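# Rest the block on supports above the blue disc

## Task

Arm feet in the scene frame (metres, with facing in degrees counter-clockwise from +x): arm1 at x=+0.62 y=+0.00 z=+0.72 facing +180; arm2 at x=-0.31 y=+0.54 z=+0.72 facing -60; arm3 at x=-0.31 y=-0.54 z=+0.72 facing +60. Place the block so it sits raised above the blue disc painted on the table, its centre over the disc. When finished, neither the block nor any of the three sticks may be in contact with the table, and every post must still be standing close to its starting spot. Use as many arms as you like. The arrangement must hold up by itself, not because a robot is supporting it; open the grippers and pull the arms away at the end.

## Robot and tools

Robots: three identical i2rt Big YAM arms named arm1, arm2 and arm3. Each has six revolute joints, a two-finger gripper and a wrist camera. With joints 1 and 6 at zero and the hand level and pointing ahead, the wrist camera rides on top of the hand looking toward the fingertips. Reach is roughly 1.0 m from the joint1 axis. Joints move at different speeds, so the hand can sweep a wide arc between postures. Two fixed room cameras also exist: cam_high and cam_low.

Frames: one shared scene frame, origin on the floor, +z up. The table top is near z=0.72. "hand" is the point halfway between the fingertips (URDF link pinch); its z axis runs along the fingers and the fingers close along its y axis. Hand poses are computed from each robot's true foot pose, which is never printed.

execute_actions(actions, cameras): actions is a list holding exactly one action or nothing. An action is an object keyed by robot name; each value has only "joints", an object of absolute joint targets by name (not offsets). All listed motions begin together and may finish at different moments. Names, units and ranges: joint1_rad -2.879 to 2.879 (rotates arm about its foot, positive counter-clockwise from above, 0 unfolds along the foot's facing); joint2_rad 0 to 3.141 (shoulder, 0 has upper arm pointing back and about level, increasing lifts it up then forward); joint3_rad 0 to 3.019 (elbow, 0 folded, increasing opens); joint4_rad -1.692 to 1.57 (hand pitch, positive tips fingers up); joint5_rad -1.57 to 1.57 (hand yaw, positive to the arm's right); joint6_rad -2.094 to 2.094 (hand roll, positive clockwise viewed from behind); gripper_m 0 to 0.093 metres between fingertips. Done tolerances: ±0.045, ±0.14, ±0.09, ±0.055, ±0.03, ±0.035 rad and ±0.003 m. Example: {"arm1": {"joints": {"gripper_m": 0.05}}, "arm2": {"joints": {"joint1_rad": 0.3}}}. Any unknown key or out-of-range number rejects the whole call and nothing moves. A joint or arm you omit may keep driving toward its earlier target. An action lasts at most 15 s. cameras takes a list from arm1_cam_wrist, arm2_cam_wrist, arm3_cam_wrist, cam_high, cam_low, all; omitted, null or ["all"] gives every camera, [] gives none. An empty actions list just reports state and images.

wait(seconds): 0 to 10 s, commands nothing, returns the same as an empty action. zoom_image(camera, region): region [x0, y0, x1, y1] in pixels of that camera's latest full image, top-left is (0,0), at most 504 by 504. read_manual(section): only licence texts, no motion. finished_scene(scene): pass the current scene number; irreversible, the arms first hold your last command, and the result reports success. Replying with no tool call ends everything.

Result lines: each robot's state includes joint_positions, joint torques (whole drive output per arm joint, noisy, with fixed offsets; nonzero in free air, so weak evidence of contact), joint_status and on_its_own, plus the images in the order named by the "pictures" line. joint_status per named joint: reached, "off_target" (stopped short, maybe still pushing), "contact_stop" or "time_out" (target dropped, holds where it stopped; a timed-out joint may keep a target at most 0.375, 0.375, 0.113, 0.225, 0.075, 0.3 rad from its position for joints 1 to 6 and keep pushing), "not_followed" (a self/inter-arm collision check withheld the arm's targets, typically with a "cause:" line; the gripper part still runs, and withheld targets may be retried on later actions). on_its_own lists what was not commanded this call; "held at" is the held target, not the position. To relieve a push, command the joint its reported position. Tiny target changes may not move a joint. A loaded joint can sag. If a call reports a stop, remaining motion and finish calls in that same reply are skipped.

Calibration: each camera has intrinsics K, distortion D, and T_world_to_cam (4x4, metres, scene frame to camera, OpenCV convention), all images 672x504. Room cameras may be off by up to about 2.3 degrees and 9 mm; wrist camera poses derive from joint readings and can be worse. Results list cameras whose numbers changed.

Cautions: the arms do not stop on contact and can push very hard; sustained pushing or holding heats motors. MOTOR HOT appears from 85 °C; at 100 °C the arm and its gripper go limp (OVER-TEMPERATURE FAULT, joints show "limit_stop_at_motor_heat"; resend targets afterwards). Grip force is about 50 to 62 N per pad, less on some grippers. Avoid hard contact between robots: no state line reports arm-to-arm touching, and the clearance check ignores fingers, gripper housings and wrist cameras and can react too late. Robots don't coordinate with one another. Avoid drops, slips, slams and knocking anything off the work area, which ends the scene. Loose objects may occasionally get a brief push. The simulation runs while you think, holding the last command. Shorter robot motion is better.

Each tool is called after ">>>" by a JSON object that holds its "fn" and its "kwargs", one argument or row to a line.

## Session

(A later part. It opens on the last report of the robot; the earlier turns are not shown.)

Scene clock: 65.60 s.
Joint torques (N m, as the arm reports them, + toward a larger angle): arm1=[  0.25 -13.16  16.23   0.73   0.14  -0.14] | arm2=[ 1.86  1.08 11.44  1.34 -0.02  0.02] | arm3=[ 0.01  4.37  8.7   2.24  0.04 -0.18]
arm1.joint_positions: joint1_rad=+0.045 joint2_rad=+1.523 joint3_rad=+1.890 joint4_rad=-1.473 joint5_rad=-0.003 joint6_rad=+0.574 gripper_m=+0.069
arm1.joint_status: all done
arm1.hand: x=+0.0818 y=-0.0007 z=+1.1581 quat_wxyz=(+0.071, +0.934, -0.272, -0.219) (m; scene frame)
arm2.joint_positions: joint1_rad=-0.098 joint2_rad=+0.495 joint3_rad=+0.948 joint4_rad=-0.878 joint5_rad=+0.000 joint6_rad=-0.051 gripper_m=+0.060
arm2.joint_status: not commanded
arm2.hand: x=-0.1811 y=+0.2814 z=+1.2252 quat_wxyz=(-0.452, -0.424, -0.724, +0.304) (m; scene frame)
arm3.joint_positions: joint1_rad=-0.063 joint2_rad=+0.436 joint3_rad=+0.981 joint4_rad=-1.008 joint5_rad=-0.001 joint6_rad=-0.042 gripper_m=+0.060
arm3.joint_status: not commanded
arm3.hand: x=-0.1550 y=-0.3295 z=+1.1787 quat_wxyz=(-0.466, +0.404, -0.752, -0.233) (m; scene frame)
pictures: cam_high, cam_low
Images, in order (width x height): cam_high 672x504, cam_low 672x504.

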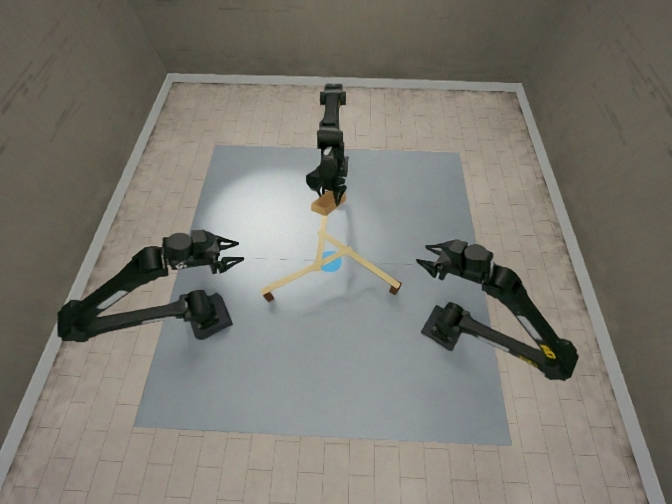

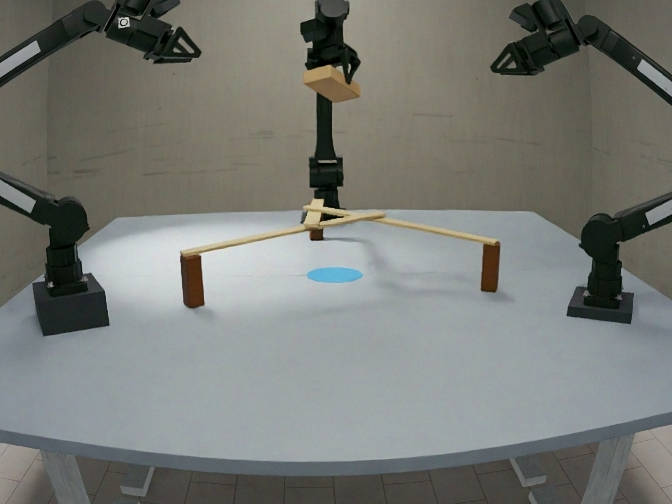

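>>> {"fn": "execute_actions", "kwargs": {
  "actions": [
    {"arm1": {"joints": {"joint1_rad": 0.025, "joint2_rad": 1.905}}}
  ],
  "cameras": ["cam_low", "cam_high", "arm1_cam_wrist"]
}}

Scene clock: 68.03 s.
Joint torques (N m, as the arm reports them, + toward a larger angle): arm1=[ -0.75 -18.83  13.66   0.14   0.15  -0.12] | arm2=[ 1.53  0.88 11.39  1.21 -0.01  0.05] | arm3=[-0.05  4.39  8.67  2.28  0.04 -0.17]
arm1.joint_positions: joint1_rad=+0.037 joint2_rad=+1.905 joint3_rad=+1.914 joint4_rad=-1.474 joint5_rad=-0.003 joint6_rad=+0.574 gripper_m=+0.069
arm1.joint_status: all done
arm1.hand: x=+0.0019 y=+0.0017 z=+0.9535 quat_wxyz=(+0.020, +0.958, -0.283, -0.049) (m; scene frame)
arm2.joint_positions: joint1_rad=-0.098 joint2_rad=+0.495 joint3_rad=+0.948 joint4_rad=-0.878 joint5_rad=+0.000 joint6_rad=-0.051 gripper_m=+0.060
arm2.joint_status: not commanded
arm2.hand: x=-0.1811 y=+0.2814 z=+1.2252 quat_wxyz=(-0.452, -0.424, -0.724, +0.304) (m; scene frame)
arm3.joint_positions: joint1_rad=-0.063 joint2_rad=+0.436 joint3_rad=+0.981 joint4_rad=-1.008 joint5_rad=-0.001 joint6_rad=-0.042 gripper_m=+0.060
arm3.joint_status: not commanded
arm3.hand: x=-0.1550 y=-0.3295 z=+1.1787 quat_wxyz=(-0.466, +0.404, -0.752, -0.233) (m; scene frame)
pictures: arm1_cam_wrist, cam_high, cam_low
camera_calibration (this result's frames):
arm1_cam_wrist: T_world_to_cam=[[0.547553, 0.834021, -0.0677783, 0.0574997], [0.733182, -0.439155, 0.519218, -0.487584], [0.403274, -0.333993, -0.85195, 0.934844], [0, 0, 0, 1]] pos_world=[-0.0509941, 0.0501506, 1.0535]
Images, in order (width x height): arm1_cam_wrist 672x504, cam_high 672x504, cam_low 672x504.

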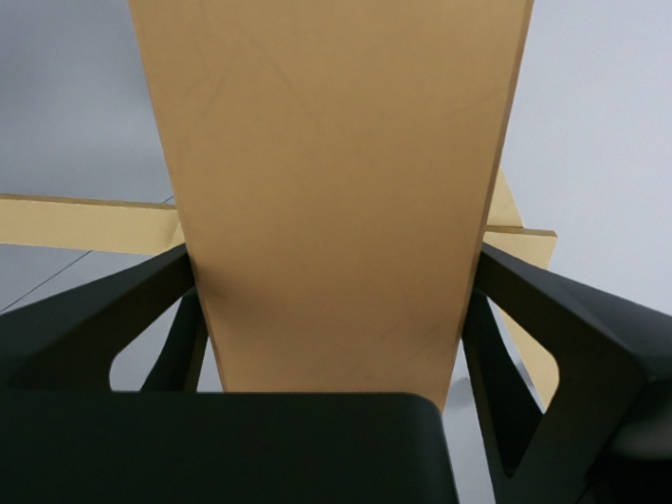

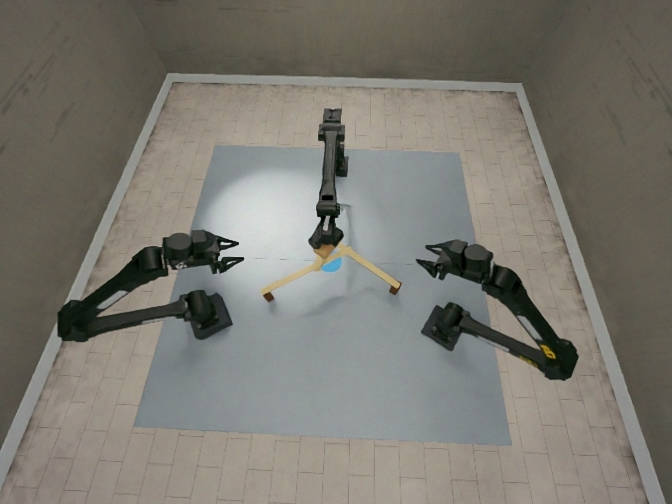

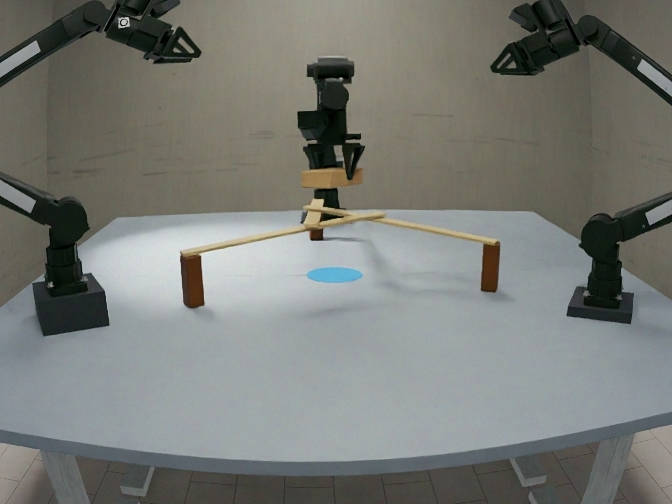

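>>> {"fn": "zoom_image", "kwargs": {
  "camera": "cam_low",
  "region": [280, 140, 400, 250]
}}

>>> {"fn": "zoom_image", "kwargs": {
  "camera": "cam_high",
  "region": [295, 215, 365, 285]
}}

Region (280, 140, 400, 250) of cam_low's 672x504 image, scaled by 4.200, with more detail than that image has; it fills the top 462 rows of this view, and the rest is white.

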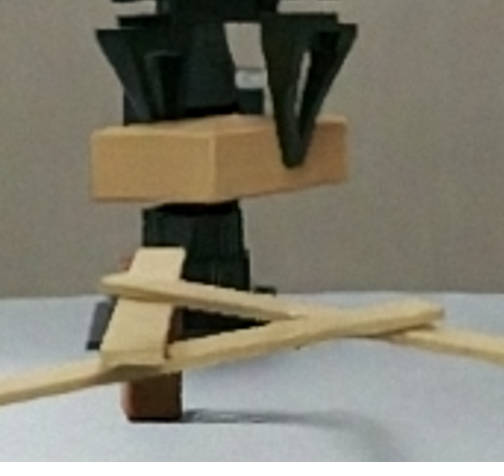

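Region (295, 215, 365, 285) of cam_high's 672x504 image, scaled by 7.200, with more detail than that image has.

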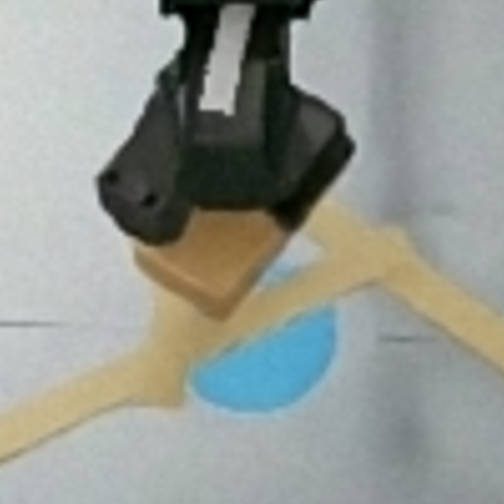

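>>> {"fn": "execute_actions", "kwargs": {
  "actions": [
    {"arm1": {"joints": {"joint2_rad": 1.96, "joint3_rad": 1.86, "joint4_rad": -1.418}}}
  ],
  "cameras": ["cam_low"]
}}

Scene clock: 71.40 s.
Joint torques (N m, as the arm reports them, + toward a larger angle): arm1=[ -0.73 -19.25  11.11   1.07   0.15  -0.12] | arm2=[ 1.67  0.74 11.3   1.22 -0.05  0.05] | arm3=[ 0.07  4.33  8.77  2.25  0.05 -0.18]
arm1.joint_positions: joint1_rad=+0.037 joint2_rad=+1.962 joint3_rad=+1.858 joint4_rad=-1.434 joint5_rad=-0.003 joint6_rad=+0.574 gripper_m=+0.069
arm1.joint_status: all done
arm1.hand: x=+0.0031 y=+0.0012 z=+0.8981 quat_wxyz=(+0.010, +0.959, -0.283, -0.014) (m; scene frame)
arm2.joint_positions: joint1_rad=-0.098 joint2_rad=+0.495 joint3_rad=+0.948 joint4_rad=-0.878 joint5_rad=+0.000 joint6_rad=-0.051 gripper_m=+0.060
arm2.joint_status: not commanded
arm2.hand: x=-0.1811 y=+0.2814 z=+1.2252 quat_wxyz=(-0.452, -0.424, -0.724, +0.304) (m; scene frame)
arm3.joint_positions: joint1_rad=-0.063 joint2_rad=+0.436 joint3_rad=+0.981 joint4_rad=-1.008 joint5_rad=-0.001 joint6_rad=-0.042 gripper_m=+0.060
arm3.joint_status: not commanded
arm3.hand: x=-0.1550 y=-0.3295 z=+1.1787 quat_wxyz=(-0.466, +0.404, -0.752, -0.233) (m; scene frame)
pictures: cam_low
Images, in order (width x height): cam_low 672x504.

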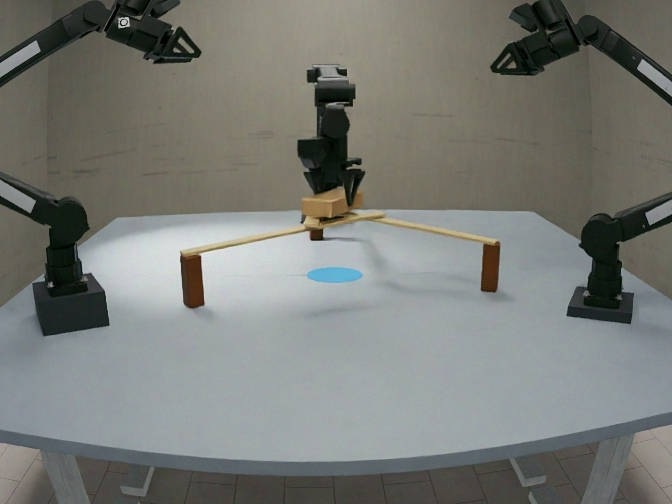

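>>> {"fn": "zoom_image", "kwargs": {
  "camera": "cam_low",
  "region": [290, 175, 390, 245]
}}

Region (290, 175, 390, 245) of cam_low's 672x504 image, scaled by 5.040, with more detail than that image has; it fills the top 353 rows of this view, and the rest is white.

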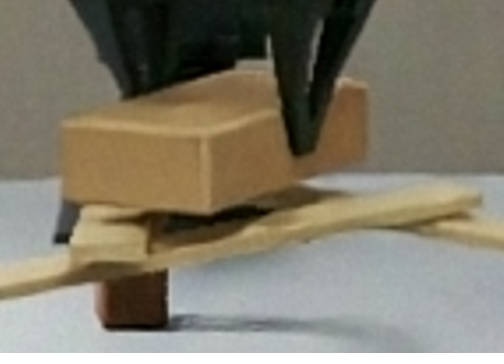

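>>> {"fn": "execute_actions", "kwargs": {
  "actions": [
    {"arm1": {"joints": {"joint3_rad": 1.83, "joint4_rad": -1.396}}}
  ],
  "cameras": ["cam_low"]
}}

>>> {"fn": "zoom_image", "kwargs": {
  "camera": "cam_low",
  "region": [290, 175, 390, 245]
}}

Scene clock: 73.00 s.
Joint torques (N m, as the arm reports them, + toward a larger angle): arm1=[ -0.78 -19.16  10.15   0.97   0.11  -0.11] | arm2=[ 1.42  1.03 11.32  1.15  0.01  0.05] | arm3=[ 0.2   4.33  8.73  2.27  0.06 -0.18]
arm1.joint_positions: joint1_rad=+0.037 joint2_rad=+1.961 joint3_rad=+1.836 joint4_rad=-1.409 joint5_rad=-0.002 joint6_rad=+0.574 gripper_m=+0.069
arm1.joint_status: all done
arm1.hand: x=+0.0033 y=+0.0013 z=+0.8907 quat_wxyz=(+0.010, +0.959, -0.283, -0.017) (m; scene frame)
arm2.joint_positions: joint1_rad=-0.098 joint2_rad=+0.495 joint3_rad=+0.948 joint4_rad=-0.878 joint5_rad=+0.000 joint6_rad=-0.051 gripper_m=+0.060
arm2.joint_status: not commanded
arm2.hand: x=-0.1811 y=+0.2814 z=+1.2252 quat_wxyz=(-0.452, -0.424, -0.724, +0.304) (m; scene frame)
arm3.joint_positions: joint1_rad=-0.063 joint2_rad=+0.436 joint3_rad=+0.981 joint4_rad=-1.008 joint5_rad=-0.001 joint6_rad=-0.042 gripper_m=+0.060
arm3.joint_status: not commanded
arm3.hand: x=-0.1550 y=-0.3295 z=+1.1787 quat_wxyz=(-0.466, +0.404, -0.752, -0.233) (m; scene frame)
pictures: cam_low
Images, in order (width x height): cam_low 672x504.

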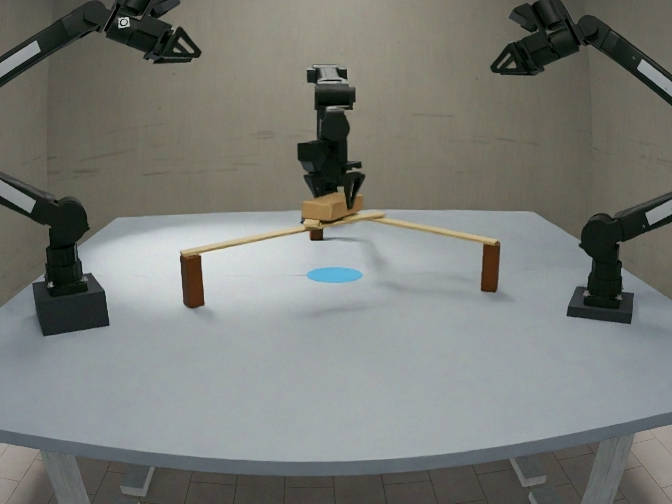

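Region (290, 175, 390, 245) of cam_low's 672x504 image, scaled by 5.040, with more detail than that image has; it fills the top 353 rows of this view, and the rest is white.

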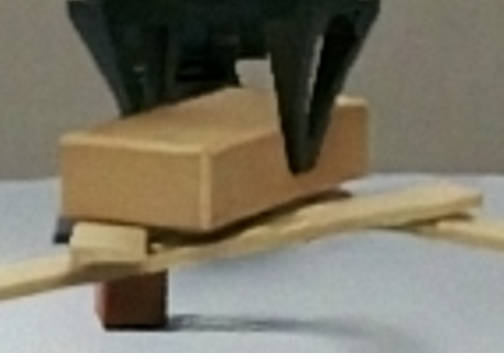

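>>> {"fn": "execute_actions", "kwargs": {
  "actions": [
    {"arm1": {"joints": {"gripper_m": 0.093}}}
  ],
  "cameras": ["cam_low"]
}}

>>> {"fn": "zoom_image", "kwargs": {
  "camera": "cam_low",
  "region": [290, 175, 390, 245]
}}

Scene clock: 73.87 s.
Joint torques (N m, as the arm reports them, + toward a larger angle): arm1=[ -0.71 -19.21  10.13   0.98   0.11  -0.11] | arm2=[ 2.46  0.92 11.29  1.32 -0.02  0.05] | arm3=[ 0.    4.27  8.69  2.22  0.04 -0.18]
arm1.joint_positions: joint1_rad=+0.037 joint2_rad=+1.961 joint3_rad=+1.836 joint4_rad=-1.409 joint5_rad=-0.002 joint6_rad=+0.574 gripper_m=+0.093
arm1.joint_status: all done
arm1.hand: x=+0.0033 y=+0.0013 z=+0.8907 quat_wxyz=(+0.010, +0.959, -0.283, -0.017) (m; scene frame)
arm2.joint_positions: joint1_rad=-0.098 joint2_rad=+0.495 joint3_rad=+0.948 joint4_rad=-0.878 joint5_rad=+0.000 joint6_rad=-0.051 gripper_m=+0.060
arm2.joint_status: not commanded
arm2.hand: x=-0.1811 y=+0.2814 z=+1.2252 quat_wxyz=(-0.452, -0.424, -0.724, +0.304) (m; scene frame)
arm3.joint_positions: joint1_rad=-0.063 joint2_rad=+0.436 joint3_rad=+0.981 joint4_rad=-1.008 joint5_rad=-0.001 joint6_rad=-0.042 gripper_m=+0.060
arm3.joint_status: not commanded
arm3.hand: x=-0.1550 y=-0.3295 z=+1.1787 quat_wxyz=(-0.466, +0.404, -0.752, -0.233) (m; scene frame)
pictures: cam_low
Images, in order (width x height): cam_low 672x504.

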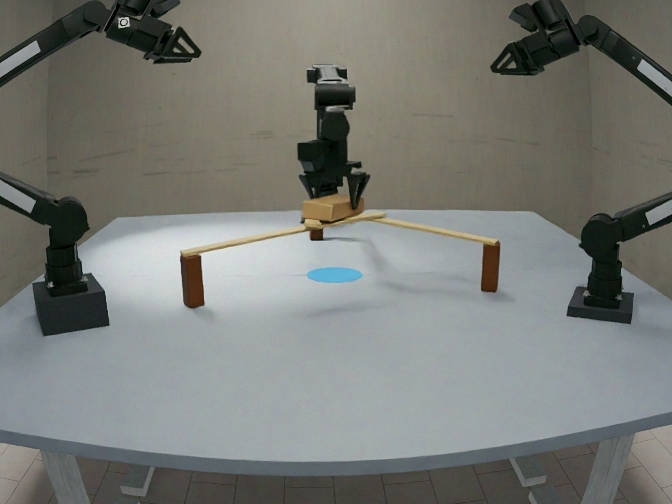

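Region (290, 175, 390, 245) of cam_low's 672x504 image, scaled by 5.040, with more detail than that image has; it fills the top 353 rows of this view, and the rest is white.

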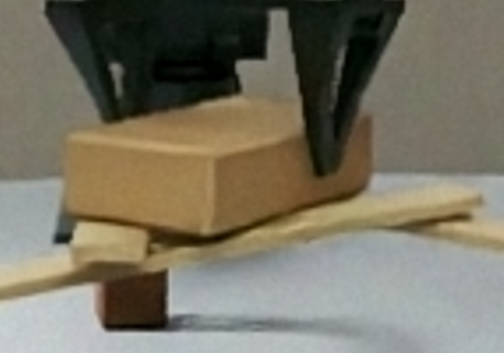

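>>> {"fn": "execute_actions", "kwargs": {
  "actions": [
    {"arm1": {"joints": {"joint2_rad": 1.5}}}
  ],
  "cameras": ["cam_low", "cam_high"]
}}

Scene clock: 75.67 s.
Joint torques (N m, as the arm reports them, + toward a larger angle): arm1=[ -0.69 -13.23  11.93   1.76   0.1   -0.14] | arm2=[ 2.33  1.5  11.42  1.18 -0.02  0.04] | arm3=[ 0.03  4.32  8.7   2.31  0.05 -0.17]
arm1.joint_positions: joint1_rad=+0.037 joint2_rad=+1.504 joint3_rad=+1.824 joint4_rad=-1.408 joint5_rad=-0.002 joint6_rad=+0.574 gripper_m=+0.093
arm1.joint_status: all done
arm1.hand: x=+0.0792 y=+0.0035 z=+1.1442 quat_wxyz=(+0.072, +0.931, -0.276, -0.228) (m; scene frame)
arm2.joint_positions: joint1_rad=-0.098 joint2_rad=+0.495 joint3_rad=+0.948 joint4_rad=-0.878 joint5_rad=+0.000 joint6_rad=-0.051 gripper_m=+0.060
arm2.joint_status: not commanded
arm2.hand: x=-0.1811 y=+0.2814 z=+1.2252 quat_wxyz=(-0.452, -0.424, -0.724, +0.304) (m; scene frame)
arm3.joint_positions: joint1_rad=-0.063 joint2_rad=+0.436 joint3_rad=+0.981 joint4_rad=-1.008 joint5_rad=-0.001 joint6_rad=-0.042 gripper_m=+0.060
arm3.joint_status: not commanded
arm3.hand: x=-0.1550 y=-0.3295 z=+1.1787 quat_wxyz=(-0.466, +0.404, -0.752, -0.233) (m; scene frame)
pictures: cam_high, cam_low
Images, in order (width x height): cam_high 672x504, cam_low 672x504.

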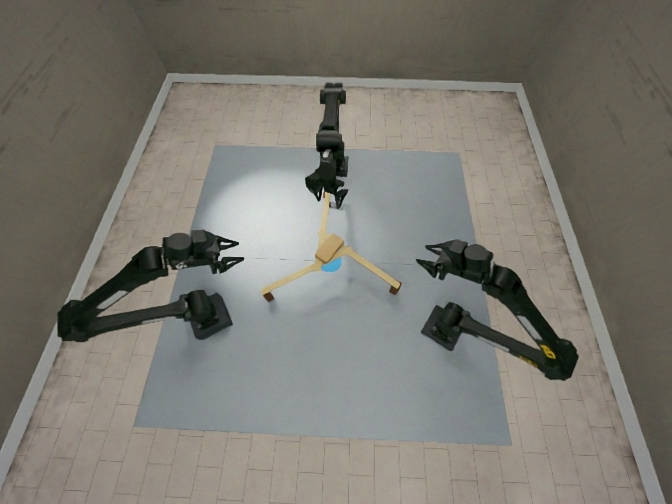

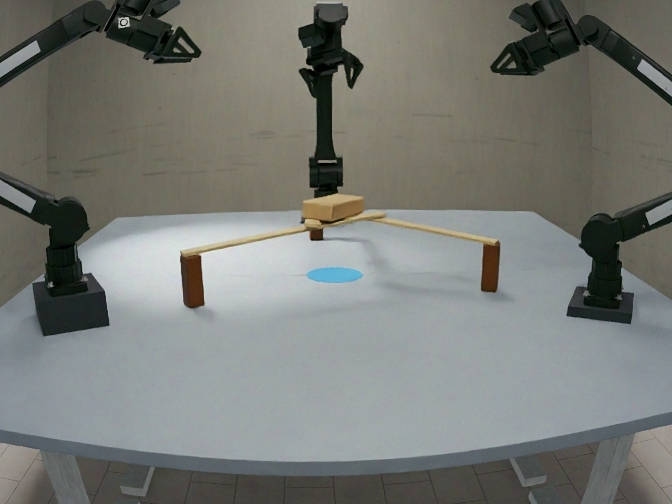

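The block is resting on the three-stick frame above the disc, and all three arms are clear of it.

>>> {"fn": "finished_scene", "kwargs": {
  "scene": 2
}}

The scene is finished: the task was done.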